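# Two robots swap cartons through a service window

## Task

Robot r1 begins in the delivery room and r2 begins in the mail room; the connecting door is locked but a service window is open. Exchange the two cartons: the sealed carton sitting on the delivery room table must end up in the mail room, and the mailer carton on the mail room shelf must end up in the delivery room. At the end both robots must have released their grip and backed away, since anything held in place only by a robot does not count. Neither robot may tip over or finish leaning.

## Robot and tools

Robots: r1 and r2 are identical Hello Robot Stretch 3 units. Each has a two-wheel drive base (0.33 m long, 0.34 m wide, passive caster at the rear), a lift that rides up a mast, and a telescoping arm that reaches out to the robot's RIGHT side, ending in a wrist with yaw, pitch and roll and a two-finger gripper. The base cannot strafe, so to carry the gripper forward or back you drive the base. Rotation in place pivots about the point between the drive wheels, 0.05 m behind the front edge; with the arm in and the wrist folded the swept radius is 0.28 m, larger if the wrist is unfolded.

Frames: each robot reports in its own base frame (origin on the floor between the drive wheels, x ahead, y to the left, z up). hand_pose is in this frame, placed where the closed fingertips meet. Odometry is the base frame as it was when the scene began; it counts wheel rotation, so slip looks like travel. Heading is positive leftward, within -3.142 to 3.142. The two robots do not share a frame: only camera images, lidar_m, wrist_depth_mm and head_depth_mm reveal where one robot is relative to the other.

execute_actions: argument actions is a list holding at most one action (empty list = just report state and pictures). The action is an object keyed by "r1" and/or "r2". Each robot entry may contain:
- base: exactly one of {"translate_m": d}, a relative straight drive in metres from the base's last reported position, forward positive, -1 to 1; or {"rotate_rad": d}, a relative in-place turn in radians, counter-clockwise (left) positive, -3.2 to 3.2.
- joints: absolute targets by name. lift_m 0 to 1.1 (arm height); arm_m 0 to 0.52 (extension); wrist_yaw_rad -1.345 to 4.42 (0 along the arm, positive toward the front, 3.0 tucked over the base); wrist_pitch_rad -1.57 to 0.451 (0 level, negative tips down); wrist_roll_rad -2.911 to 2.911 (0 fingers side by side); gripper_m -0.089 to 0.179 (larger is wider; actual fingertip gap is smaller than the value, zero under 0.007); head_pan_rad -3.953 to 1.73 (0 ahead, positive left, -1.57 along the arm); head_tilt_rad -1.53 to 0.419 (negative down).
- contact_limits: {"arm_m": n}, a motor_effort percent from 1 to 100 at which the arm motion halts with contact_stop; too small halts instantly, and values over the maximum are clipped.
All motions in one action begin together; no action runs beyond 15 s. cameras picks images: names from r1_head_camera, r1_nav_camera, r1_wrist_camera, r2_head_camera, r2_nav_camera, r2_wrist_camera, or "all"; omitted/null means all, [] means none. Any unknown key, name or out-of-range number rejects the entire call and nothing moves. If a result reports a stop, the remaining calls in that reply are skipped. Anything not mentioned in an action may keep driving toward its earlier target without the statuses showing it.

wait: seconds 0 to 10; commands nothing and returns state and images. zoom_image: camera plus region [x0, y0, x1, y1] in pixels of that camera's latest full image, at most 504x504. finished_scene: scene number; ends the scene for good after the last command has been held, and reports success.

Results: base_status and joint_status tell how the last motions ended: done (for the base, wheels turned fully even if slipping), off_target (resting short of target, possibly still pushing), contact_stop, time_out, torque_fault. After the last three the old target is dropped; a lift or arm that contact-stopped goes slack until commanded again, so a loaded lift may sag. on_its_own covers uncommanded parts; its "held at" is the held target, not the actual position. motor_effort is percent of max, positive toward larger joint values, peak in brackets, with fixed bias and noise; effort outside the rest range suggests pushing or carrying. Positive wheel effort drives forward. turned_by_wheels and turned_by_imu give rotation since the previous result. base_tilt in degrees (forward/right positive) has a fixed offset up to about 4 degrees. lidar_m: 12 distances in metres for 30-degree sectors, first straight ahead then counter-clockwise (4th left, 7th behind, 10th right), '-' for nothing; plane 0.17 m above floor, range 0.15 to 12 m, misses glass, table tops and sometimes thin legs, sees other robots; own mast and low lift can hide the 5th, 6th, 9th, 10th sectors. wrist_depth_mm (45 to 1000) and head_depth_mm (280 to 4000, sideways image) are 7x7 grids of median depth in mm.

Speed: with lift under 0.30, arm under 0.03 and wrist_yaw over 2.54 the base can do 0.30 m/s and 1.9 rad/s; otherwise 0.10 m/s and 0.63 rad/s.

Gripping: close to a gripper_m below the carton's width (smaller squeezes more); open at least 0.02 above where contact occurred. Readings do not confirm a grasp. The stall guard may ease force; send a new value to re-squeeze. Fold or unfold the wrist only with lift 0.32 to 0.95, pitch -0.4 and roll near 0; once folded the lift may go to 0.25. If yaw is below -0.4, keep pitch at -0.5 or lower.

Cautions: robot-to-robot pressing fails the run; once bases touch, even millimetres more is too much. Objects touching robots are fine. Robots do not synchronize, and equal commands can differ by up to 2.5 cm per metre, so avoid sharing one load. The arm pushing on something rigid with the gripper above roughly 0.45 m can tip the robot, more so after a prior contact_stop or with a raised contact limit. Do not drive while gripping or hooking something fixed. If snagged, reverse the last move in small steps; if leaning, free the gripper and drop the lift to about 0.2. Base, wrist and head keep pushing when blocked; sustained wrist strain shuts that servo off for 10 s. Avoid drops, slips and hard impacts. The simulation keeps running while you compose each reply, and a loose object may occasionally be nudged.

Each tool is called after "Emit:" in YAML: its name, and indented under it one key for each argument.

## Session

Emit:
execute_actions:
  actions: []

Scene clock: 0.00 s.
r1.base_odometry: x=+0.000 y=+0.000 heading=+0.000 (m, m, rad; r1's odometry frame)
r1.turned_by_wheels: +0.000 (rad since the last result)
r1.turned_by_imu: +0.000 (rad since the last result)
r1.base_tilt: forward=+1.1 right=-1.0 (deg)
r1.lidar_m: 1.09 0.98 0.98 1.16 1.46 1.46 1.76 3.32 2.16 0.88 3.27 1.77
r1.head_depth_mm: 1664 1891 1912 1877 1869 1777 1852 / 1604 1642 1666 3683 1834 1554 1605 / 1458 1442 1511 - - 1287 1411 / 1309 1295 1365 - - 1165 1266 / 1178 1171 1189 - - 1124 1148 / 1072 1067 1076 1066 1057 1048 1050 / 989 985 981 976 967 968 963
r1.base_status: not commanded
r1.joint_positions: lift_m=+0.408 arm_m=+0.003 wrist_yaw_rad=+3.100 wrist_pitch_rad=-0.383 wrist_roll_rad=+0.002 gripper_m=+0.037 head_pan_rad=-0.020 head_tilt_rad=-0.020
r1.joint_status: not commanded
r1.motor_effort: left_wheel=+1 right_wheel=+0 lift_m=+21 arm_m=-1 wrist_yaw_rad=+0 wrist_pitch_rad=+4 wrist_roll_rad=+0 gripper_m=+1 head_pan_rad=+0 head_tilt_rad=+0 (%)
r1.hand_pose: x=-0.0118 y=+0.0808 z=+0.4283 quat_wxyz=(+0.149, +0.697, +0.120, +0.691) (m; r1's base frame)
r1.wrist_depth_mm: - - - - - 823 698 / - - - - - 848 746 / - - - - - 920 772 / 968 - - - - 921 809 / 763 764 - 808 823 816 796 / 645 640 - 658 701 667 686 / 548 556 534 560 571 580 583
r2.base_odometry: x=+0.000 y=+0.000 heading=+0.000 (m, m, rad; r2's odometry frame)
r2.turned_by_wheels: +0.000 (rad since the last result)
r2.turned_by_imu: +0.000 (rad since the last result)
r2.base_tilt: forward=+0.0 right=+0.8 (deg)
r2.lidar_m: 1.48 1.00 0.94 0.96 1.23 2.27 2.31 2.95 3.34 3.39 2.65 2.45
r2.head_depth_mm: 1799 2365 2342 2359 2332 2335 2214 / 1802 2485 2478 2492 2463 2470 2215 / 1806 2521 2571 2555 2555 2547 2212 / 1802 2060 2037 2024 2040 2029 2013 / 1655 1651 1651 1661 1657 1665 1657 / 1414 1423 1418 1424 1429 1425 1420 / 1225 1232 1226 1230 1233 1231 1229
r2.base_status: not commanded
r2.joint_positions: lift_m=+0.503 arm_m=-0.002 wrist_yaw_rad=+2.985 wrist_pitch_rad=-0.365 wrist_roll_rad=+0.018 gripper_m=+0.037 head_pan_rad=+0.014 head_tilt_rad=-0.003
r2.joint_status: not commanded
r2.motor_effort: left_wheel=+0 right_wheel=-1 lift_m=+39 arm_m=+0 wrist_yaw_rad=+0 wrist_pitch_rad=+7 wrist_roll_rad=+0 gripper_m=-1 head_pan_rad=+0 head_tilt_rad=+1 (%)
r2.hand_pose: x=+0.0147 y=+0.0855 z=+0.5281 quat_wxyz=(+0.183, +0.709, +0.072, +0.677) (m; r2's base frame)
r2.wrist_depth_mm: - - 982 918 851 796 758 / - - - - 918 850 803 / - - - - - 931 863 / - - - - - - 928 / 893 901 - 953 - - 973 / 762 755 742 799 823 819 856 / 646 670 678 682 694 700 723
pictures: r1_head_camera (sideways: a quarter turn clockwise sets it upright), r1_nav_camera (sideways: a quarter turn counterclockwise sets it upright), r1_wrist_camera, r2_head_camera (sideways: a quarter turn clockwise sets it upright), r2_nav_camera (sideways: a quarter turn counterclockwise sets it upright), r2_wrist_camera
Images, in order (width x height): r1_head_camera 896x504, r1_nav_camera 672x504, r1_wrist_camera 644x364, r2_head_camera 896x504, r2_nav_camera 672x504, r2_wrist_camera 644x364.

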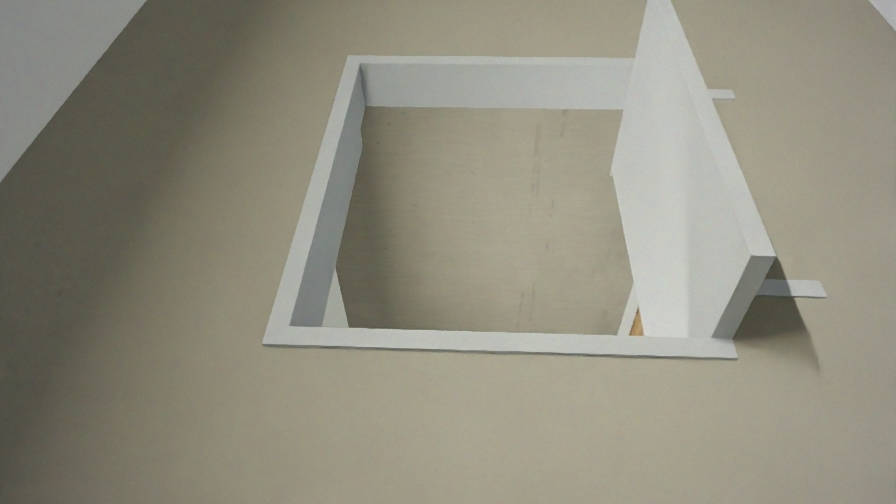

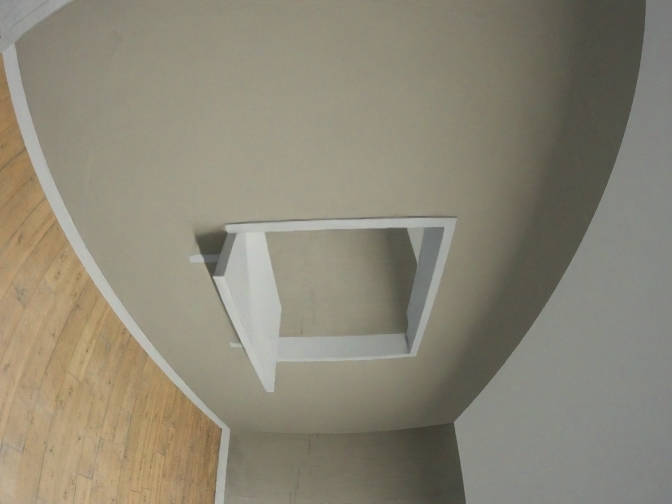

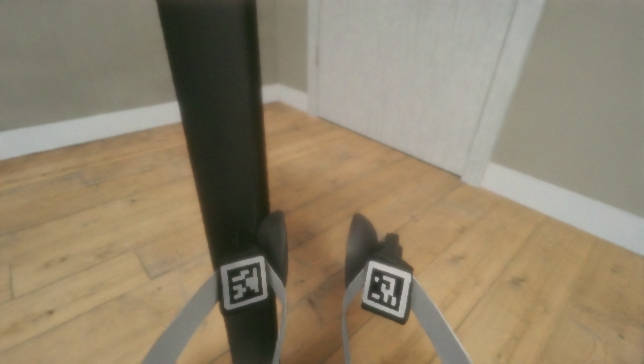

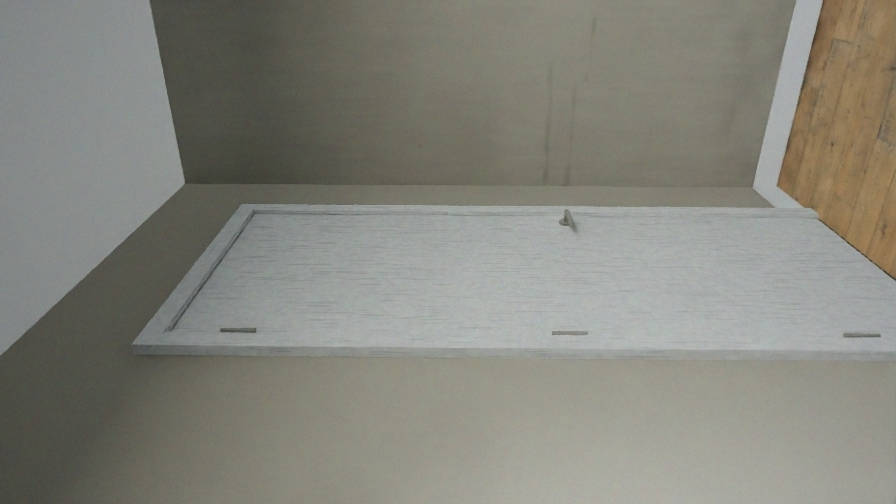

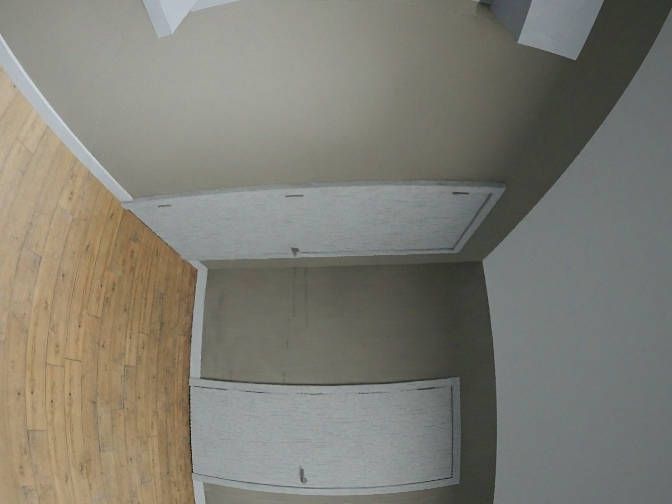

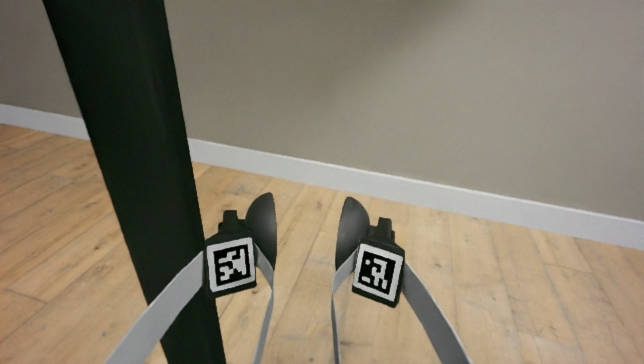

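Emit:
execute_actions:
  actions:
    - {"r1":{"base":{"rotate_rad":0.72},"joints":{"head_pan_rad":-2.5,"head_tilt_rad":-0.4,"lift_m":0.28,"wrist_pitch_rad":-0.4,"wrist_yaw_rad":3.0}},"r2":{"joints":{"head_pan_rad":-2.0,"head_tilt_rad":-0.3,"lift_m":0.28,"wrist_pitch_rad":-0.4,"wrist_yaw_rad":3.0}}}
  cameras: ["r1_head_camera","r1_nav_camera","r2_head_camera","r2_nav_camera"]

Scene clock: 4.17 s.
r1.base_odometry: x=+0.000 y=+0.000 heading=+0.720 (m, m, rad; r1's odometry frame)
r1.turned_by_wheels: +0.720 (rad since the last result)
r1.turned_by_imu: +0.716 (rad since the last result)
r1.base_tilt: forward=+1.1 right=-1.1 (deg)
r1.lidar_m: 0.98 0.99 1.38 1.46 1.52 2.09 2.16 0.88 1.39 3.28 1.38 1.01
r1.head_depth_mm: 2885 3039 3212 2083 2392 1845 1450 / 3022 3252 3477 1690 2503 1825 1440 / 3349 3498 3743 1659 2143 1810 1441 / 3525 3775 - 1624 1094 1747 1386 / 3819 - - 1624 1062 1669 1343 / 3661 3838 - 1589 1205 1718 1416 / 3275 3452 3686 3619 2110 1613 1408
r1.base_status: done
r1.joint_positions: lift_m=+0.280 arm_m=+0.003 wrist_yaw_rad=+3.002 wrist_pitch_rad=-0.414 wrist_roll_rad=+0.002 gripper_m=+0.037 head_pan_rad=-2.493 head_tilt_rad=-0.396
r1.joint_status: all done
r1.motor_effort: left_wheel=+0(4) right_wheel=+2(11) lift_m=+17(17) arm_m=-1(2) wrist_yaw_rad=-2(3) wrist_pitch_rad=+5(6) wrist_roll_rad=+0(0) gripper_m=+1(0) head_pan_rad=-3(45) head_tilt_rad=-1(17) (%)
r1.hand_pose: x=+0.0101 y=+0.0750 z=+0.2938 quat_wxyz=(+0.194, +0.701, +0.097, +0.680) (m; r1's base frame)
r1.wrist_depth_mm: - - - - - - 976 / - - - - - - 952 / 912 908 947 - - - 922 / 698 710 734 726 740 750 778 / 566 569 - 589 606 612 618 / 471 485 - 504 518 509 513 / 428 - - - 427 431 444
r2.base_odometry: x=+0.000 y=+0.000 heading=+0.000 (m, m, rad; r2's odometry frame)
r2.turned_by_wheels: +0.000 (rad since the last result)
r2.turned_by_imu: -0.001 (rad since the last result)
r2.base_tilt: forward=+0.0 right=+0.9 (deg)
r2.lidar_m: 1.48 1.01 0.94 0.96 1.22 2.27 2.31 2.95 3.35 3.41 2.65 2.45
r2.head_depth_mm: 2964 3120 3298 3477 2786 1955 1513 / 2974 3096 3303 3490 2772 1960 1507 / 2994 3118 3316 3504 2755 1959 1515 / 2964 3166 3312 3544 2762 1957 1509 / 3004 3156 3336 3551 2803 1972 1505 / 3005 3178 3300 3545 2812 1972 1517 / 3032 3172 3355 3570 2799 1958 1517
r2.base_status: not commanded
r2.joint_positions: lift_m=+0.280 arm_m=-0.002 wrist_yaw_rad=+2.997 wrist_pitch_rad=-0.417 wrist_roll_rad=+0.018 gripper_m=+0.037 head_pan_rad=-1.993 head_tilt_rad=-0.296
r2.joint_status: all done
r2.motor_effort: left_wheel=-1(0) right_wheel=-1(0) lift_m=+33(33) arm_m=+0(0) wrist_yaw_rad=+2(1) wrist_pitch_rad=+7(7) wrist_roll_rad=+0(0) gripper_m=+0(1) head_pan_rad=-4(48) head_tilt_rad=-2(19) (%)
r2.hand_pose: x=+0.0111 y=+0.0797 z=+0.2931 quat_wxyz=(+0.197, +0.706, +0.094, +0.673) (m; r2's base frame)
r2.wrist_depth_mm: - - - 934 875 804 751 / - - - - 939 868 796 / 837 - 895 930 946 910 866 / 659 665 709 715 730 747 773 / 546 555 - 580 598 611 621 / 468 488 - 498 509 513 523 / - - - 428 430 446 448
pictures: r1_head_camera (sideways: a quarter turn clockwise sets it upright), r1_nav_camera (sideways: a quarter turn counterclockwise sets it upright), r2_head_camera (sideways: a quarter turn clockwise sets it upright), r2_nav_camera (sideways: a quarter turn counterclockwise sets it upright)
Images, in order (width x height): r1_head_camera 896x504, r1_nav_camera 672x504, r2_head_camera 896x504, r2_nav_camera 672x504.

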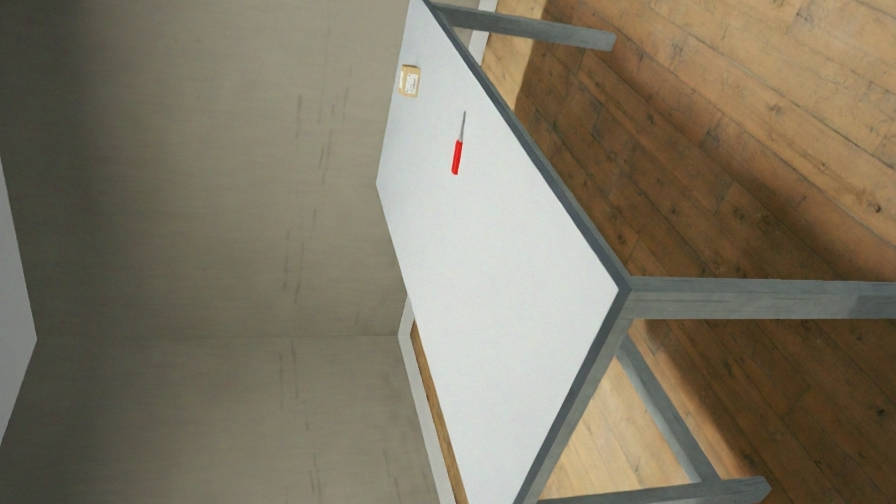

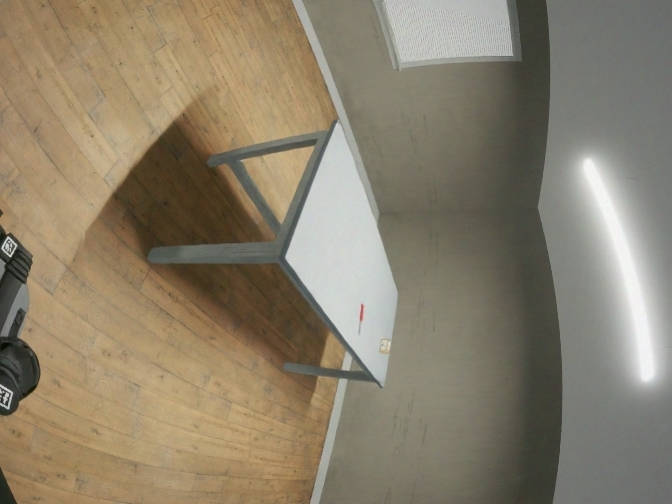

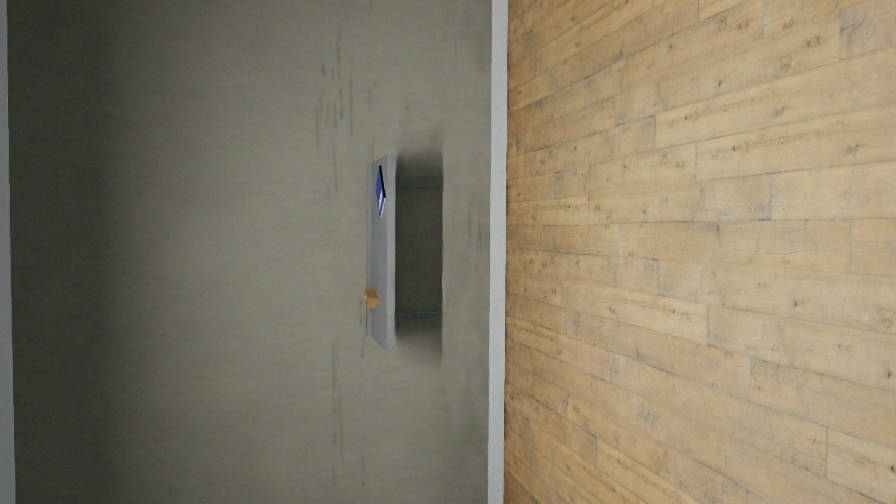

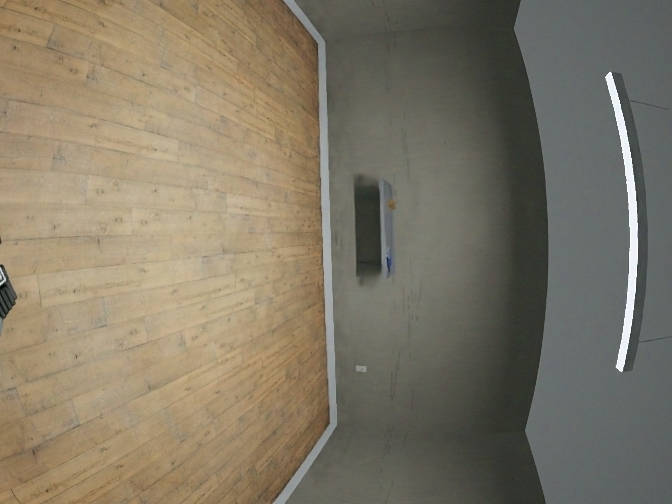

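Emit:
execute_actions:
  actions:
    - {"r1":{"base":{"translate_m":-0.4},"joints":{"head_pan_rad":-1.9,"head_tilt_rad":-0.7}},"r2":{"base":{"rotate_rad":-1.91},"joints":{"head_pan_rad":0,"head_tilt_rad":-0.5}}}
  cameras: []

Emit:
execute_actions:
  actions:
    - {"r1":{"base":{"translate_m":-1.0}},"r2":{"base":{"translate_m":1.0}}}
  cameras: []

Emit:
execute_actions:
  actions:
    - {"r1":{"base":{"translate_m":-0.3},"joints":{"lift_m":0.75}},"r2":{"base":{"translate_m":1.0}}}
  cameras: ["r1_head_camera","r2_head_camera"]

Scene clock: 10.17 s.
r1.base_odometry: x=-0.301 y=-0.264 heading=+0.720 (m, m, rad; r1's odometry frame)
r1.turned_by_wheels: +0.000 (rad since the last result)
r1.turned_by_imu: +0.001 (rad since the last result)
r1.base_tilt: forward=+1.1 right=-1.1 (deg)
r1.lidar_m: 1.38 1.42 1.51 1.46 1.52 2.10 2.92 1.71 0.63 1.24 1.95 1.43
r1.head_depth_mm: 3230 3628 1270 905 1675 1418 1199 / 3098 3469 1256 903 1650 1396 1192 / 2987 3317 1246 900 894 1368 1194 / 2868 3196 1236 972 1647 1361 1181 / 2788 3112 2520 1989 1646 1390 1179 / 2683 2966 2937 2143 1679 1380 1173 / 2644 2921 2891 2110 1683 1380 1166
r1.base_status: done
r1.joint_positions: lift_m=+0.280 arm_m=+0.003 wrist_yaw_rad=+3.001 wrist_pitch_rad=-0.414 wrist_roll_rad=+0.002 gripper_m=+0.037 head_pan_rad=-1.907 head_tilt_rad=-0.691
r1.joint_status: all done
r1.motor_effort: left_wheel=+1(6) right_wheel=+2(7) lift_m=+17(17) arm_m=-1(1) wrist_yaw_rad=-1(2) wrist_pitch_rad=+5(5) wrist_roll_rad=+0(0) gripper_m=+0(0) head_pan_rad=+3(34) head_tilt_rad=-4(16) (%)
r1.hand_pose: x=+0.0102 y=+0.0749 z=+0.2937 quat_wxyz=(+0.194, +0.701, +0.097, +0.680) (m; r1's base frame)
r1.wrist_depth_mm: - - - - - - - / - - - - - - - / 918 912 971 - - - - / 695 711 729 734 764 763 794 / 571 575 - 583 613 598 608 / 474 483 - 507 519 503 509 / 418 - - - 425 438 437
r2.base_odometry: x=+0.000 y=+0.000 heading=-1.910 (m, m, rad; r2's odometry frame)
r2.turned_by_wheels: -1.910 (rad since the last result)
r2.turned_by_imu: -1.911 (rad since the last result)
r2.base_tilt: forward=+0.0 right=+0.8 (deg)
r2.lidar_m: 3.35 3.20 2.50 2.45 1.22 0.95 0.94 1.01 1.50 2.27 2.44 3.41
r2.head_depth_mm: 2814 3030 3312 2806 2026 1577 1287 / 2824 3079 3343 2794 2020 1579 1290 / 2844 3059 3406 2794 2024 1586 1295 / 2909 3109 3482 2807 2021 1585 1293 / 2918 3194 3550 2826 2041 1584 1298 / 2973 3250 3526 2856 2053 1589 1296 / 2996 3289 3604 2858 2050 1594 1303
r2.base_status: done
r2.joint_positions: lift_m=+0.280 arm_m=-0.002 wrist_yaw_rad=+2.997 wrist_pitch_rad=-0.417 wrist_roll_rad=+0.018 gripper_m=+0.037 head_pan_rad=-0.007 head_tilt_rad=-0.494
r2.joint_status: all done
r2.motor_effort: left_wheel=+1(9) right_wheel=-2(7) lift_m=+33(34) arm_m=+0(0) wrist_yaw_rad=+2(2) wrist_pitch_rad=+7(7) wrist_roll_rad=-1(0) gripper_m=+1(0) head_pan_rad=+4(47) head_tilt_rad=-3(16) (%)
r2.hand_pose: x=+0.0111 y=+0.0797 z=+0.2931 quat_wxyz=(+0.197, +0.706, +0.095, +0.673) (m; r2's base frame)
r2.wrist_depth_mm: - - - - - - - / - - - - - - - / 831 - 893 917 960 - - / 672 664 715 712 733 753 788 / 546 553 - 579 599 610 629 / 471 489 - 501 503 509 522 / - - - 431 433 440 447
pictures: none
No camera images: the call's "cameras" was empty. Leave "cameras" out to get every camera's image.

Scene clock: 15.10 s.
r1.base_odometry: x=-1.053 y=-0.923 heading=+0.720 (m, m, rad; r1's odometry frame)
r1.turned_by_wheels: +0.000 (rad since the last result)
r1.turned_by_imu: +0.000 (rad since the last result)
r1.base_tilt: forward=+1.1 right=-1.1 (deg)
r1.lidar_m: 2.37 2.07 1.52 1.47 1.52 1.99 1.92 0.88 1.25 1.21 1.26 0.89
r1.head_depth_mm: 2713 2790 2799 911 1671 1310 1192 / 3002 3293 1261 896 1619 1411 1188 / 2962 3312 1252 895 1570 1397 1191 / 2861 3188 1226 887 1559 1394 1187 / 2812 3113 1233 887 766 1386 1181 / 2728 3006 1201 879 735 1395 1174 / 2624 2882 1197 871 711 1374 1175
r1.base_status: done
r1.joint_positions: lift_m=+0.280 arm_m=+0.003 wrist_yaw_rad=+3.001 wrist_pitch_rad=-0.414 wrist_roll_rad=+0.002 gripper_m=+0.037 head_pan_rad=-1.907 head_tilt_rad=-0.692
r1.joint_status: not commanded
r1.motor_effort: left_wheel=+1(5) right_wheel=+1(7) lift_m=+17(17) arm_m=-2(1) wrist_yaw_rad=-2(1) wrist_pitch_rad=+5(5) wrist_roll_rad=+0(0) gripper_m=+0(1) head_pan_rad=+3(3) head_tilt_rad=-5(3) (%)
r1.hand_pose: x=+0.0102 y=+0.0749 z=+0.2937 quat_wxyz=(+0.194, +0.701, +0.097, +0.679) (m; r1's base frame)
r1.wrist_depth_mm: - - - - - - - / - - - - - - - / 902 920 942 - - - - / 685 700 730 745 732 768 781 / 560 567 - 594 616 601 613 / 477 481 - 510 516 514 510 / 422 - - - 424 434 436
r2.base_odometry: x=-0.333 y=-0.943 heading=-1.910 (m, m, rad; r2's odometry frame)
r2.turned_by_wheels: +0.000 (rad since the last result)
r2.turned_by_imu: +0.001 (rad since the last result)
r2.base_tilt: forward=+0.0 right=+0.8 (deg)
r2.lidar_m: 2.37 2.55 2.41 2.35 2.45 1.96 1.93 2.08 2.41 2.38 2.55 2.41
r2.head_depth_mm: 1959 2117 2262 2505 2023 1574 1289 / 1971 2147 2270 2546 2019 1575 1294 / 2006 2168 2311 2548 2023 1582 1293 / 2027 2200 2329 2588 2028 1583 1299 / 2053 2228 2472 2650 2035 1581 1300 / 2083 2258 2489 2698 2027 1595 1299 / 2097 2295 2536 2717 2035 1595 1299
r2.base_status: done
r2.joint_positions: lift_m=+0.280 arm_m=-0.002 wrist_yaw_rad=+2.998 wrist_pitch_rad=-0.417 wrist_roll_rad=+0.018 gripper_m=+0.037 head_pan_rad=-0.007 head_tilt_rad=-0.495
r2.joint_status: not commanded
r2.motor_effort: left_wheel=+1(9) right_wheel=-3(6) lift_m=+34(33) arm_m=+0(0) wrist_yaw_rad=+1(1) wrist_pitch_rad=+7(7) wrist_roll_rad=+0(0) gripper_m=+0(0) head_pan_rad=+4(4) head_tilt_rad=-3(2) (%)
r2.hand_pose: x=+0.0110 y=+0.0797 z=+0.2930 quat_wxyz=(+0.197, +0.706, +0.095, +0.673) (m; r2's base frame)
r2.wrist_depth_mm: - - - - - - - / - - - - - - - / 820 - 894 909 949 - - / 662 677 710 714 732 755 777 / 548 548 - 577 597 613 629 / 465 489 - 503 506 513 517 / - - - 428 430 442 442
pictures: none
No camera images: the call's "cameras" was empty. Leave "cameras" out to get every camera's image.

Scene clock: 20.20 s.
r1.base_odometry: x=-1.278 y=-1.121 heading=+0.720 (m, m, rad; r1's odometry frame)
r1.turned_by_wheels: +0.000 (rad since the last result)
r1.turned_by_imu: +0.001 (rad since the last result)
r1.base_tilt: forward=+1.0 right=-1.1 (deg)
r1.lidar_m: 2.68 2.07 1.52 1.47 1.53 1.68 1.62 1.68 0.68 1.21 1.25 1.15
r1.head_depth_mm: 2295 2374 2500 2225 1733 1432 1203 / 2676 2847 2839 2101 947 1375 1252 / 3003 3215 2973 897 968 1297 - / 2907 3220 1232 889 1547 1396 1247 / 2789 3099 1220 848 764 1387 1206 / 2732 2988 1215 879 736 1384 1207 / 2636 2912 1202 874 713 1374 1173
r1.base_status: done
r1.joint_positions: lift_m=+0.750 arm_m=+0.003 wrist_yaw_rad=+3.001 wrist_pitch_rad=-0.415 wrist_roll_rad=+0.002 gripper_m=+0.037 head_pan_rad=-1.907 head_tilt_rad=-0.692
r1.joint_status: all done
r1.motor_effort: left_wheel=+1(5) right_wheel=+2(9) lift_m=+24(26) arm_m=-1(0) wrist_yaw_rad=-1(1) wrist_pitch_rad=+5(4) wrist_roll_rad=+0(0) gripper_m=+0(1) head_pan_rad=+3(3) head_tilt_rad=-2(3) (%)
r1.hand_pose: x=+0.0102 y=+0.0749 z=+0.7632 quat_wxyz=(+0.194, +0.701, +0.097, +0.679) (m; r1's base frame)
r1.wrist_depth_mm: - - - - - - - / - - - - - - - / - - - - - - - / - - - - - - - / - - - - - - - / - - - - - - - / 877 875 854 905 898 933 926
r2.base_odometry: x=-0.665 y=-1.886 heading=-1.910 (m, m, rad; r2's odometry frame)
r2.turned_by_wheels: +0.000 (rad since the last result)
r2.turned_by_imu: +0.001 (rad since the last result)
r2.base_tilt: forward=+0.0 right=+0.9 (deg)
r2.lidar_m: 1.38 1.49 2.22 2.26 2.43 2.96 2.92 3.14 2.52 2.48 1.79 1.40
r2.head_depth_mm: 1116 1209 1325 1148 1620 1574 1289 / 1126 1226 1348 1156 1655 1575 1290 / 1142 1245 1364 1154 1685 1578 1294 / 1156 1261 1376 1162 1715 1582 1295 / 1169 1278 1407 1221 1749 1577 1295 / 1187 1300 1425 1565 1784 1586 1296 / 1202 1314 1451 1604 1814 1589 1299
r2.base_status: done
r2.joint_positions: lift_m=+0.280 arm_m=-0.002 wrist_yaw_rad=+2.998 wrist_pitch_rad=-0.417 wrist_roll_rad=+0.018 gripper_m=+0.037 head_pan_rad=-0.007 head_tilt_rad=-0.495
r2.joint_status: not commanded
r2.motor_effort: left_wheel=+0(8) right_wheel=-2(5) lift_m=+33(33) arm_m=+0(0) wrist_yaw_rad=+2(1) wrist_pitch_rad=+7(7) wrist_roll_rad=+0(0) gripper_m=+0(1) head_pan_rad=+4(4) head_tilt_rad=-3(2) (%)
r2.hand_pose: x=+0.0110 y=+0.0796 z=+0.2930 quat_wxyz=(+0.197, +0.706, +0.095, +0.673) (m; r2's base frame)
r2.wrist_depth_mm: - - - - - - - / - - - - - - - / 819 - 902 924 962 - - / 654 662 706 710 738 751 770 / 551 548 - 585 597 612 626 / 468 488 - 508 509 510 521 / - - - 428 432 438 448
pictures: r1_head_camera (sideways: a quarter turn clockwise sets it upright), r2_head_camera (sideways: a quarter turn clockwise sets it upright)
Images, in order (width x height): r1_head_camera 896x504, r2_head_camera 896x504.

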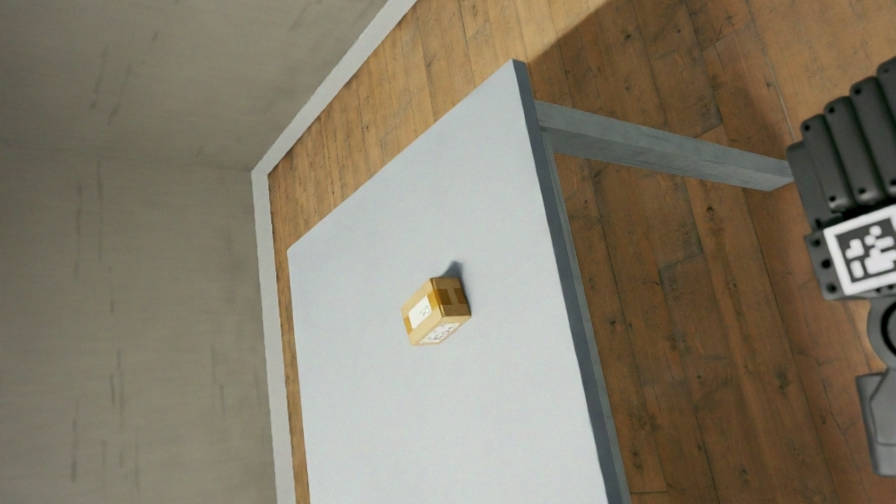

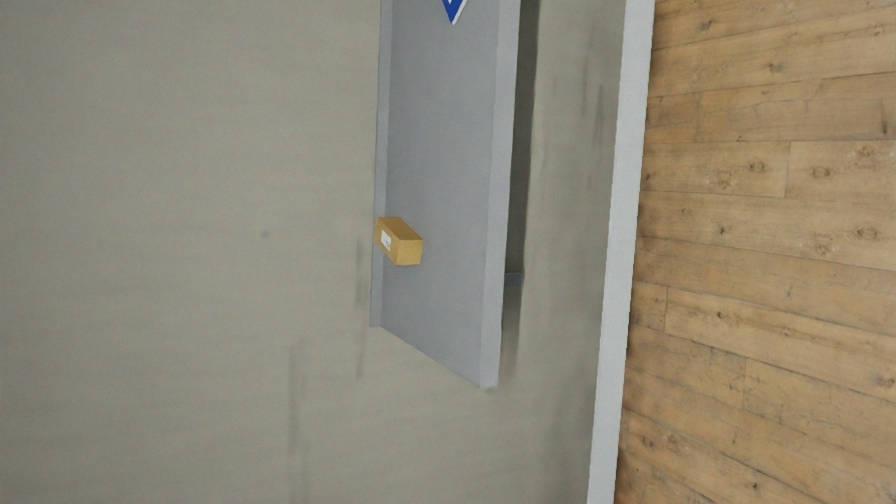

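Emit:
execute_actions:
  actions:
    - {"r1":{"base":{"translate_m":-0.2},"joints":{"lift_m":0.82,"wrist_yaw_rad":0.12,"gripper_m":0.15,"arm_m":0.2,"head_pan_rad":-1.57}},"r2":{"base":{"translate_m":0.4},"joints":{"lift_m":0.6}}}
  cameras: ["r1_wrist_camera"]

Scene clock: 27.17 s.
r1.base_odometry: x=-1.429 y=-1.253 heading=+0.720 (m, m, rad; r1's odometry frame)
r1.turned_by_wheels: +0.000 (rad since the last result)
r1.turned_by_imu: +0.002 (rad since the last result)
r1.base_tilt: forward=+1.0 right=-1.0 (deg)
r1.lidar_m: 2.88 2.08 1.53 1.47 1.53 1.47 1.42 1.47 0.59 1.20 1.25 1.32
r1.head_depth_mm: 2686 3046 3038 2226 1795 - - / 2738 3011 3052 944 - 941 1190 / 2719 3079 1247 942 - 1364 1144 / 2723 3081 1230 931 - 1378 1192 / 2679 3023 1217 883 772 1386 1175 / 2717 3043 1201 876 759 1378 1179 / 2724 3012 1197 874 758 1380 1171
r1.base_status: done
r1.joint_positions: lift_m=+0.820 arm_m=+0.200 wrist_yaw_rad=+0.122 wrist_pitch_rad=-0.415 wrist_roll_rad=+0.002 gripper_m=+0.150 head_pan_rad=-1.577 head_tilt_rad=-0.692
r1.joint_status: all done
r1.motor_effort: left_wheel=+1(3) right_wheel=+2(4) lift_m=+23(25) arm_m=+4(5) wrist_yaw_rad=-2(3) wrist_pitch_rad=+5(5) wrist_roll_rad=+0(0) gripper_m=+0(82) head_pan_rad=+3(25) head_tilt_rad=-3(3) (%)
r1.hand_pose: x=+0.0058 y=-0.5678 z=+0.8332 quat_wxyz=(+0.699, +0.188, -0.682, -0.104) (m; r1's base frame)
r1.wrist_depth_mm: - - - - - - - / 636 655 664 686 705 - - / 427 438 454 436 466 512 - / 327 337 343 298 353 357 - / 268 280 272 277 280 291 300 / 229 - 229 231 233 - 238 / 194 194 197 199 201 196 206
r2.base_odometry: x=-0.798 y=-2.263 heading=-1.910 (m, m, rad; r2's odometry frame)
r2.turned_by_wheels: +0.000 (rad since the last result)
r2.turned_by_imu: +0.000 (rad since the last result)
r2.base_tilt: forward=+0.0 right=+0.9 (deg)
r2.lidar_m: 0.99 1.07 1.59 2.22 2.39 3.35 3.30 3.25 2.56 2.53 1.27 1.00
r2.head_depth_mm: 781 849 929 1008 828 692 1287 / 791 859 942 1025 833 717 1290 / 802 873 957 1037 832 716 1297 / 811 884 972 1044 836 1367 1296 / 822 897 987 1062 834 1401 1301 / 832 909 998 1101 838 1438 1297 / 843 922 1016 1130 1274 1448 1300
r2.base_status: done
r2.joint_positions: lift_m=+0.600 arm_m=-0.002 wrist_yaw_rad=+2.998 wrist_pitch_rad=-0.418 wrist_roll_rad=+0.018 gripper_m=+0.037 head_pan_rad=-0.007 head_tilt_rad=-0.495
r2.joint_status: all done
r2.motor_effort: left_wheel=+0(8) right_wheel=-2(8) lift_m=+43(46) arm_m=+0(0) wrist_yaw_rad=+2(1) wrist_pitch_rad=+8(8) wrist_roll_rad=-1(0) gripper_m=+0(1) head_pan_rad=+3(4) head_tilt_rad=-3(2) (%)
r2.hand_pose: x=+0.0109 y=+0.0796 z=+0.6126 quat_wxyz=(+0.197, +0.706, +0.095, +0.673) (m; r2's base frame)
r2.wrist_depth_mm: - - - - - - - / - - - - - - - / - - - - - - - / - - - - - - - / 985 979 - - - - - / 833 854 829 876 890 908 915 / 722 727 748 746 768 787 807
pictures: r1_wrist_camera
Images, in order (width x height): r1_wrist_camera 644x364.

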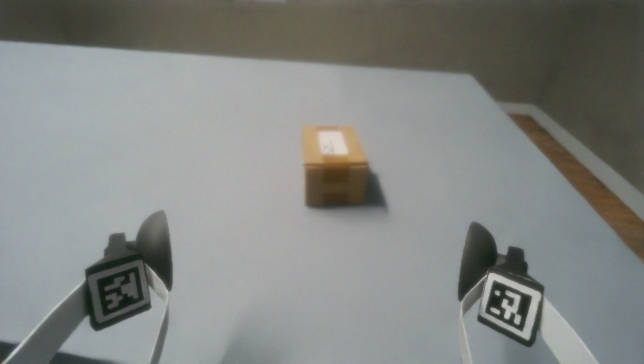

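Emit:
execute_actions:
  actions:
    - {"r1":{"base":{"translate_m":0.012},"joints":{"lift_m":0.768,"arm_m":0.385}},"r2":{"base":{"rotate_rad":1.5},"joints":{"lift_m":0.84,"wrist_yaw_rad":-0.27,"gripper_m":0.15,"head_pan_rad":-1.57,"head_tilt_rad":-0.7,"arm_m":0.05}}}
  cameras: ["r1_wrist_camera","r2_wrist_camera"]

Scene clock: 31.70 s.
r1.base_odometry: x=-1.420 y=-1.245 heading=+0.720 (m, m, rad; r1's odometry frame)
r1.turned_by_wheels: +0.000 (rad since the last result)
r1.turned_by_imu: +0.001 (rad since the last result)
r1.base_tilt: forward=+1.1 right=-1.1 (deg)
r1.lidar_m: 2.86 2.07 1.52 1.47 1.53 1.48 1.43 1.49 0.59 1.21 1.25 1.31
r1.head_depth_mm: 2746 3034 3105 2229 1620 1450 - / 2727 2991 2995 939 - 939 1148 / 2691 3045 1238 - 752 1416 1162 / 2770 3060 1234 967 769 1402 1187 / 2711 3007 1218 885 765 1393 1179 / 2724 3042 1210 877 765 1378 1173 / 2719 3040 1191 870 755 1376 1170
r1.base_status: done
r1.joint_positions: lift_m=+0.768 arm_m=+0.385 wrist_yaw_rad=+0.121 wrist_pitch_rad=-0.415 wrist_roll_rad=+0.002 gripper_m=+0.150 head_pan_rad=-1.577 head_tilt_rad=-0.692
r1.joint_status: all done
r1.motor_effort: left_wheel=+1(4) right_wheel=+2(8) lift_m=+17(19) arm_m=+5(4) wrist_yaw_rad=-2(3) wrist_pitch_rad=+6(5) wrist_roll_rad=+0(0) gripper_m=+1(1) head_pan_rad=+3(3) head_tilt_rad=-2(4) (%)
r1.hand_pose: x=+0.0056 y=-0.7529 z=+0.7816 quat_wxyz=(+0.699, +0.187, -0.682, -0.104) (m; r1's base frame)
r1.wrist_depth_mm: - - - - - - - / 457 467 488 500 527 - - / 317 319 328 337 344 352 - / 242 245 248 164 258 264 266 / 195 205 192 131 205 212 212 / 169 - 157 110 166 - 175 / - 142 136 111 142 144 150
r2.base_odometry: x=-0.798 y=-2.263 heading=-0.410 (m, m, rad; r2's odometry frame)
r2.turned_by_wheels: +1.500 (rad since the last result)
r2.turned_by_imu: +1.507 (rad since the last result)
r2.base_tilt: forward=+0.0 right=+0.8 (deg)
r2.lidar_m: 2.21 2.33 3.21 3.30 3.47 2.60 2.53 1.36 1.02 0.99 1.04 1.45
r2.head_depth_mm: 804 902 1010 833 717 - - / 808 907 1020 837 726 - - / 815 918 1019 838 733 - 1120 / 819 923 1012 842 1472 1373 1148 / 823 930 1029 845 1483 1378 1173 / 831 935 1052 850 1509 1376 1171 / 836 941 1080 1233 1520 1382 1175
r2.base_status: done
r2.joint_positions: lift_m=+0.840 arm_m=+0.050 wrist_yaw_rad=-0.267 wrist_pitch_rad=-0.418 wrist_roll_rad=+0.018 gripper_m=+0.150 head_pan_rad=-1.563 head_tilt_rad=-0.691
r2.joint_status: all done
r2.motor_effort: left_wheel=-2(5) right_wheel=+1(7) lift_m=+43(46) arm_m=+4(1) wrist_yaw_rad=-3(4) wrist_pitch_rad=+8(7) wrist_roll_rad=+0(0) gripper_m=+1(80) head_pan_rad=-4(47) head_tilt_rad=-4(18) (%)
r2.hand_pose: x=-0.0808 y=-0.4111 z=+0.8526 quat_wxyz=(+0.660, +0.051, -0.711, -0.238) (m; r2's base frame)
r2.wrist_depth_mm: 549 583 613 645 686 748 788 / 575 514 619 663 704 782 878 / 426 437 453 472 477 486 563 / 339 347 354 365 375 392 416 / 284 297 313 333 - - - / - 950 - - - - - / 910 966 976 - - - -
pictures: r1_wrist_camera, r2_wrist_camera
Images, in order (width x height): r1_wrist_camera 644x364, r2_wrist_camera 644x364.

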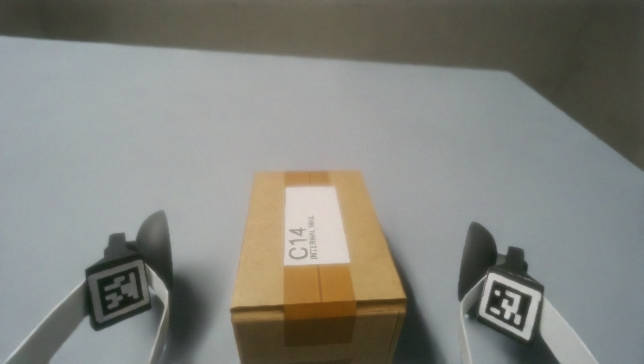

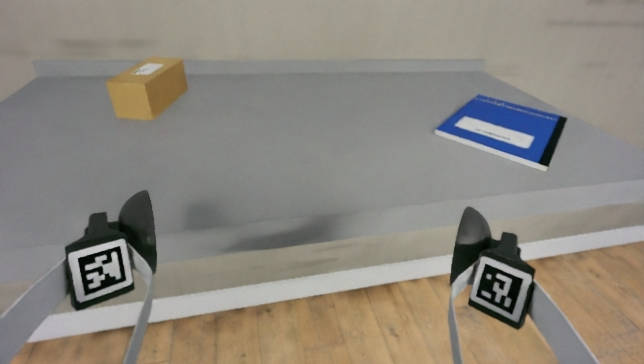

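Emit:
execute_actions:
  actions:
    - {"r1":{"joints":{"gripper_m":0.02,"lift_m":0.765}},"r2":{"base":{"translate_m":0.14},"joints":{"lift_m":0.8,"arm_m":0.27}}}
  cameras: ["r1_wrist_camera","r2_wrist_camera"]

Scene clock: 35.77 s.
r1.base_odometry: x=-1.420 y=-1.245 heading=+0.720 (m, m, rad; r1's odometry frame)
r1.turned_by_wheels: +0.000 (rad since the last result)
r1.turned_by_imu: +0.001 (rad since the last result)
r1.base_tilt: forward=+1.1 right=-1.0 (deg)
r1.lidar_m: 2.87 2.08 1.53 1.47 1.53 1.48 1.43 1.48 0.59 1.20 1.25 1.31
r1.head_depth_mm: 2715 3048 3082 2178 1634 1449 - / 2751 3046 3016 944 - 940 1147 / 2699 3016 1246 - 747 1406 1165 / 2730 3043 1236 904 771 1405 1182 / 2710 3047 1222 879 767 1388 1172 / 2743 3000 1205 881 761 1382 1178 / 2762 3045 1201 874 753 1375 1173
r1.base_status: not commanded
r1.joint_positions: lift_m=+0.765 arm_m=+0.385 wrist_yaw_rad=+0.120 wrist_pitch_rad=-0.413 wrist_roll_rad=+0.002 gripper_m=+0.027 head_pan_rad=-1.577 head_tilt_rad=-0.692
r1.joint_status: gripper_m off_target (ended at +0.027, target +0.020); the others done
r1.on_its_own: gripper_m is held at +0.026, not at your +0.020, by its stall guard, which is still easing
r1.motor_effort: left_wheel=+1(0) right_wheel=+2(1) lift_m=+17(16) arm_m=+4(5) wrist_yaw_rad=+0(1) wrist_pitch_rad=+4(5) wrist_roll_rad=+0(0) gripper_m=-17(96) head_pan_rad=+3(4) head_tilt_rad=-3(3) (%)
r1.hand_pose: x=+0.0054 y=-0.7531 z=+0.7790 quat_wxyz=(+0.699, +0.186, -0.683, -0.104) (m; r1's base frame)
r1.wrist_depth_mm: - - - - - - - / 454 459 477 496 523 - - / 311 315 322 330 338 346 - / 237 239 234 160 255 258 263 / 192 193 132 127 202 206 208 / 161 167 106 106 108 171 172 / 139 140 116 111 138 145 147
r2.base_odometry: x=-0.670 y=-2.319 heading=-0.410 (m, m, rad; r2's odometry frame)
r2.turned_by_wheels: +0.000 (rad since the last result)
r2.turned_by_imu: -0.001 (rad since the last result)
r2.base_tilt: forward=+0.0 right=+0.9 (deg)
r2.lidar_m: 2.08 2.18 3.04 3.28 3.44 2.74 2.67 1.37 1.02 0.99 1.04 1.46
r2.head_depth_mm: 808 908 1011 862 - - 1128 / 812 915 1018 - 1483 1366 1168 / 818 921 1006 - 1491 1364 1167 / 823 925 1025 843 1493 1369 1173 / 829 933 1046 877 1503 1374 1174 / 835 940 1078 1258 1510 1379 1177 / 841 947 1085 1270 1528 1375 1179
r2.base_status: done
r2.joint_positions: lift_m=+0.800 arm_m=+0.270 wrist_yaw_rad=-0.268 wrist_pitch_rad=-0.418 wrist_roll_rad=+0.018 gripper_m=+0.150 head_pan_rad=-1.563 head_tilt_rad=-0.691
r2.joint_status: all done
r2.motor_effort: left_wheel=-1(2) right_wheel=+2(4) lift_m=+33(35) arm_m=+5(6) wrist_yaw_rad=-3(3) wrist_pitch_rad=+8(7) wrist_roll_rad=+0(0) gripper_m=+0(0) head_pan_rad=-3(3) head_tilt_rad=-3(4) (%)
r2.hand_pose: x=-0.0809 y=-0.6310 z=+0.8129 quat_wxyz=(+0.660, +0.051, -0.711, -0.239) (m; r2's base frame)
r2.wrist_depth_mm: 380 397 423 449 479 511 542 / 409 421 439 481 509 543 584 / 375 352 291 377 394 410 425 / 273 281 287 295 304 313 323 / 229 232 235 241 247 264 259 / - 191 199 203 207 - 217 / 167 171 173 176 179 179 187
pictures: r1_wrist_camera, r2_wrist_camera
Images, in order (width x height): r1_wrist_camera 644x364, r2_wrist_camera 644x364.

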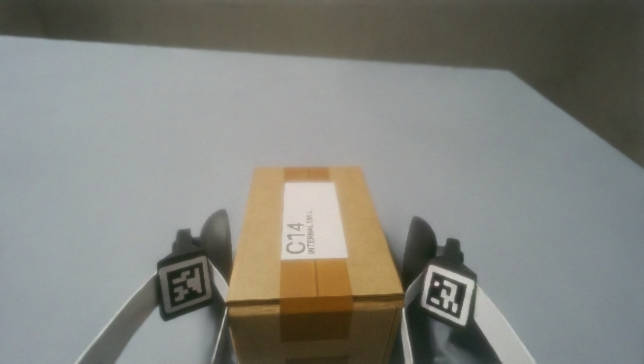

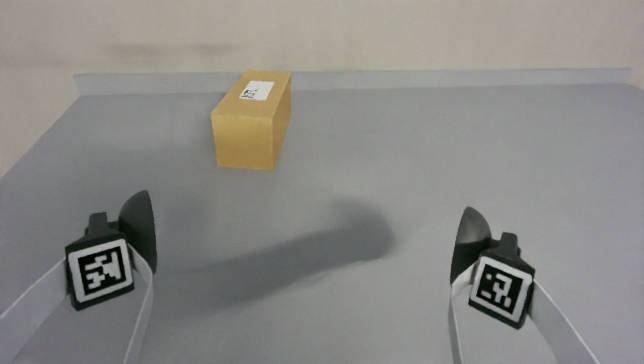

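Emit:
execute_actions:
  actions:
    - {"r1":{"joints":{"lift_m":0.85}},"r2":{"joints":{"lift_m":0.778,"arm_m":0.43}}}
  cameras: ["r1_wrist_camera","r2_wrist_camera"]

Scene clock: 39.77 s.
r1.base_odometry: x=-1.420 y=-1.245 heading=+0.720 (m, m, rad; r1's odometry frame)
r1.turned_by_wheels: +0.000 (rad since the last result)
r1.turned_by_imu: +0.001 (rad since the last result)
r1.base_tilt: forward=+1.1 right=-1.0 (deg)
r1.lidar_m: 2.87 2.07 1.52 1.47 1.53 1.49 1.43 1.48 0.59 1.20 1.25 1.31
r1.head_depth_mm: 2769 3029 3038 2301 - - 1166 / 2721 3011 3205 - 751 940 1163 / 2755 3007 3267 830 750 1406 1158 / 2744 2989 3107 809 769 1382 1184 / 2757 3007 1217 882 765 1383 1183 / 2685 3040 1206 879 760 1393 1179 / 2733 2994 1195 875 756 1359 1175
r1.base_status: not commanded
r1.joint_positions: lift_m=+0.850 arm_m=+0.385 wrist_yaw_rad=+0.120 wrist_pitch_rad=-0.421 wrist_roll_rad=+0.002 gripper_m=+0.030 head_pan_rad=-1.577 head_tilt_rad=-0.692
r1.joint_status: all done
r1.on_its_own: gripper_m is held at +0.029, not at your +0.020, by its stall guard, which is not easing now
r1.motor_effort: left_wheel=+0(1) right_wheel=+2(2) lift_m=+24(25) arm_m=+3(4) wrist_yaw_rad=+0(0) wrist_pitch_rad=+8(8) wrist_roll_rad=+0(0) gripper_m=-19(19) head_pan_rad=+3(3) head_tilt_rad=-3(3) (%)
r1.hand_pose: x=+0.0052 y=-0.7521 z=+0.8618 quat_wxyz=(+0.699, +0.189, -0.682, -0.107) (m; r1's base frame)
r1.wrist_depth_mm: - - - - - - - / 691 - - - - - - / 486 494 507 516 525 - - / 372 379 383 168 405 406 - / 301 305 136 130 321 324 - / 253 268 106 107 108 273 273 / 221 223 114 110 217 230 234
r2.base_odometry: x=-0.670 y=-2.319 heading=-0.410 (m, m, rad; r2's odometry frame)
r2.turned_by_wheels: +0.000 (rad since the last result)
r2.turned_by_imu: -0.001 (rad since the last result)
r2.base_tilt: forward=+0.0 right=+0.9 (deg)
r2.lidar_m: 2.08 2.18 3.03 3.29 3.45 2.74 2.67 1.37 1.02 0.99 1.04 1.46
r2.head_depth_mm: 806 908 1013 834 725 - 1142 / 811 912 1016 807 1484 1364 1167 / 819 922 1014 782 1461 1368 1173 / 822 929 1026 825 1484 1369 1172 / 830 931 1045 875 1494 1369 1175 / 837 940 1074 1255 1520 1379 1177 / 836 944 1085 1274 1523 1373 1179
r2.base_status: not commanded
r2.joint_positions: lift_m=+0.778 arm_m=+0.430 wrist_yaw_rad=-0.268 wrist_pitch_rad=-0.418 wrist_roll_rad=+0.018 gripper_m=+0.150 head_pan_rad=-1.563 head_tilt_rad=-0.691
r2.joint_status: all done
r2.motor_effort: left_wheel=-2(2) right_wheel=+1(1) lift_m=+33(34) arm_m=+4(8) wrist_yaw_rad=-2(2) wrist_pitch_rad=+8(8) wrist_roll_rad=+0(0) gripper_m=+0(1) head_pan_rad=-3(3) head_tilt_rad=-4(4) (%)
r2.hand_pose: x=-0.0809 y=-0.7910 z=+0.7909 quat_wxyz=(+0.660, +0.051, -0.711, -0.239) (m; r2's base frame)
r2.wrist_depth_mm: 255 266 281 299 320 340 366 / 275 288 305 325 346 371 404 / 281 293 302 238 340 354 369 / 237 243 170 180 264 272 280 / 201 201 147 148 214 226 225 / - 166 164 167 180 - 187 / 145 148 150 153 155 155 162
pictures: r1_wrist_camera, r2_wrist_camera
Images, in order (width x height): r1_wrist_camera 644x364, r2_wrist_camera 644x364.

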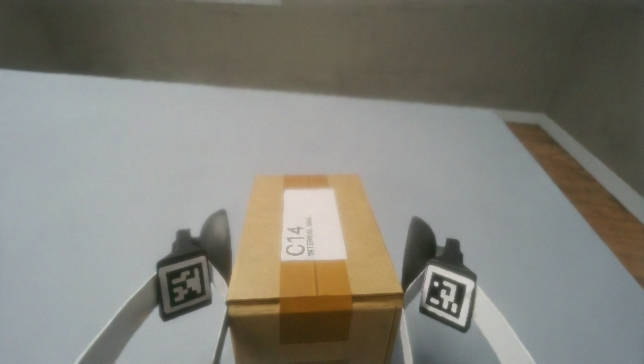

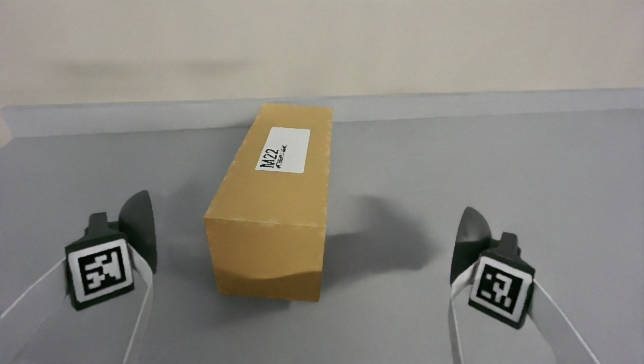

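Emit:
execute_actions:
  actions:
    - {"r1":{"base":{"rotate_rad":-0.21},"joints":{"arm_m":0.25,"wrist_yaw_rad":0.05}},"r2":{"joints":{"lift_m":0.77,"arm_m":0.497}}}
  cameras: ["r2_wrist_camera"]

Scene clock: 44.57 s.
r1.base_odometry: x=-1.420 y=-1.245 heading=+0.510 (m, m, rad; r1's odometry frame)
r1.turned_by_wheels: -0.210 (rad since the last result)
r1.turned_by_imu: -0.207 (rad since the last result)
r1.base_tilt: forward=+1.1 right=-1.0 (deg)
r1.lidar_m: 1.32 2.69 1.65 1.47 1.47 1.60 1.43 1.43 1.72 0.59 1.21 1.33
r1.head_depth_mm: 2440 2529 2597 2281 - - 1144 / 2874 3122 2952 - 1669 1401 1194 / 2809 3174 2991 - 1209 1345 1191 / 2781 3095 2676 963 1543 1361 1155 / 2741 3050 1227 900 763 1399 1175 / 2717 2968 1206 879 734 1386 1173 / 2640 2911 1195 873 728 1371 1175
r1.base_status: done
r1.joint_positions: lift_m=+0.850 arm_m=+0.250 wrist_yaw_rad=+0.050 wrist_pitch_rad=-0.421 wrist_roll_rad=+0.002 gripper_m=+0.030 head_pan_rad=-1.577 head_tilt_rad=-0.692
r1.joint_status: all done
r1.on_its_own: gripper_m is held at +0.029, not at your +0.020, by its stall guard, which is not easing now
r1.motor_effort: left_wheel=+2(6) right_wheel=-2(10) lift_m=+24(24) arm_m=-5(5) wrist_yaw_rad=+0(5) wrist_pitch_rad=+8(8) wrist_roll_rad=+0(0) gripper_m=-19(19) head_pan_rad=+3(3) head_tilt_rad=-4(3) (%)
r1.hand_pose: x=-0.0103 y=-0.6190 z=+0.8617 quat_wxyz=(+0.694, +0.165, -0.688, -0.131) (m; r1's base frame)
r1.wrist_depth_mm: - - - - - - - / 706 730 736 - - - - / 482 493 507 517 - - - / 375 376 380 169 - - - / 304 305 136 130 339 - - / 257 266 106 107 109 - - / 222 223 114 110 216 - -
r2.base_odometry: x=-0.670 y=-2.319 heading=-0.410 (m, m, rad; r2's odometry frame)
r2.turned_by_wheels: +0.000 (rad since the last result)
r2.turned_by_imu: -0.001 (rad since the last result)
r2.base_tilt: forward=+0.0 right=+0.9 (deg)
r2.lidar_m: 2.08 2.18 3.02 3.30 3.45 2.74 2.67 1.37 1.02 0.99 1.04 1.46
r2.head_depth_mm: 806 909 1011 848 725 - - / 815 914 1008 806 1481 1351 1166 / 819 923 1000 808 1458 1362 1169 / 824 926 1029 839 1477 1375 1169 / 829 932 1046 875 1493 1371 1171 / 834 941 1075 1256 1517 1376 1178 / 839 948 1084 1271 1527 1379 1179
r2.base_status: not commanded
r2.joint_positions: lift_m=+0.770 arm_m=+0.497 wrist_yaw_rad=-0.268 wrist_pitch_rad=-0.418 wrist_roll_rad=+0.018 gripper_m=+0.150 head_pan_rad=-1.563 head_tilt_rad=-0.691
r2.joint_status: all done
r2.motor_effort: left_wheel=-2(2) right_wheel=+1(1) lift_m=+34(32) arm_m=+4(1) wrist_yaw_rad=-2(3) wrist_pitch_rad=+8(7) wrist_roll_rad=+0(0) gripper_m=-1(0) head_pan_rad=-4(3) head_tilt_rad=-4(4) (%)
r2.hand_pose: x=-0.0809 y=-0.8580 z=+0.7829 quat_wxyz=(+0.660, +0.051, -0.711, -0.239) (m; r2's base frame)
r2.wrist_depth_mm: 201 209 222 236 251 267 289 / 217 226 243 258 276 297 321 / 230 241 257 266 292 314 331 / 223 229 232 151 248 256 265 / 191 190 185 123 201 214 211 / - 156 109 104 166 - 177 / 137 140 91 90 143 147 153
pictures: r2_wrist_camera
Images, in order (width x height): r2_wrist_camera 644x364.

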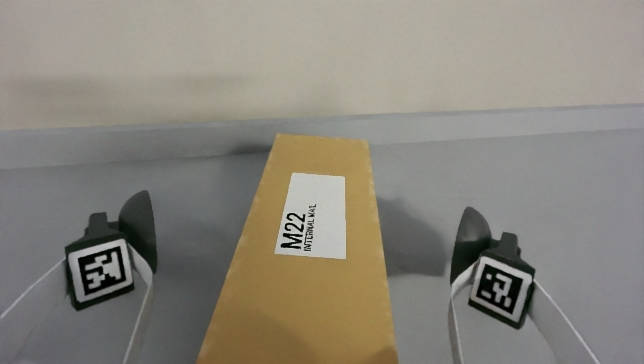

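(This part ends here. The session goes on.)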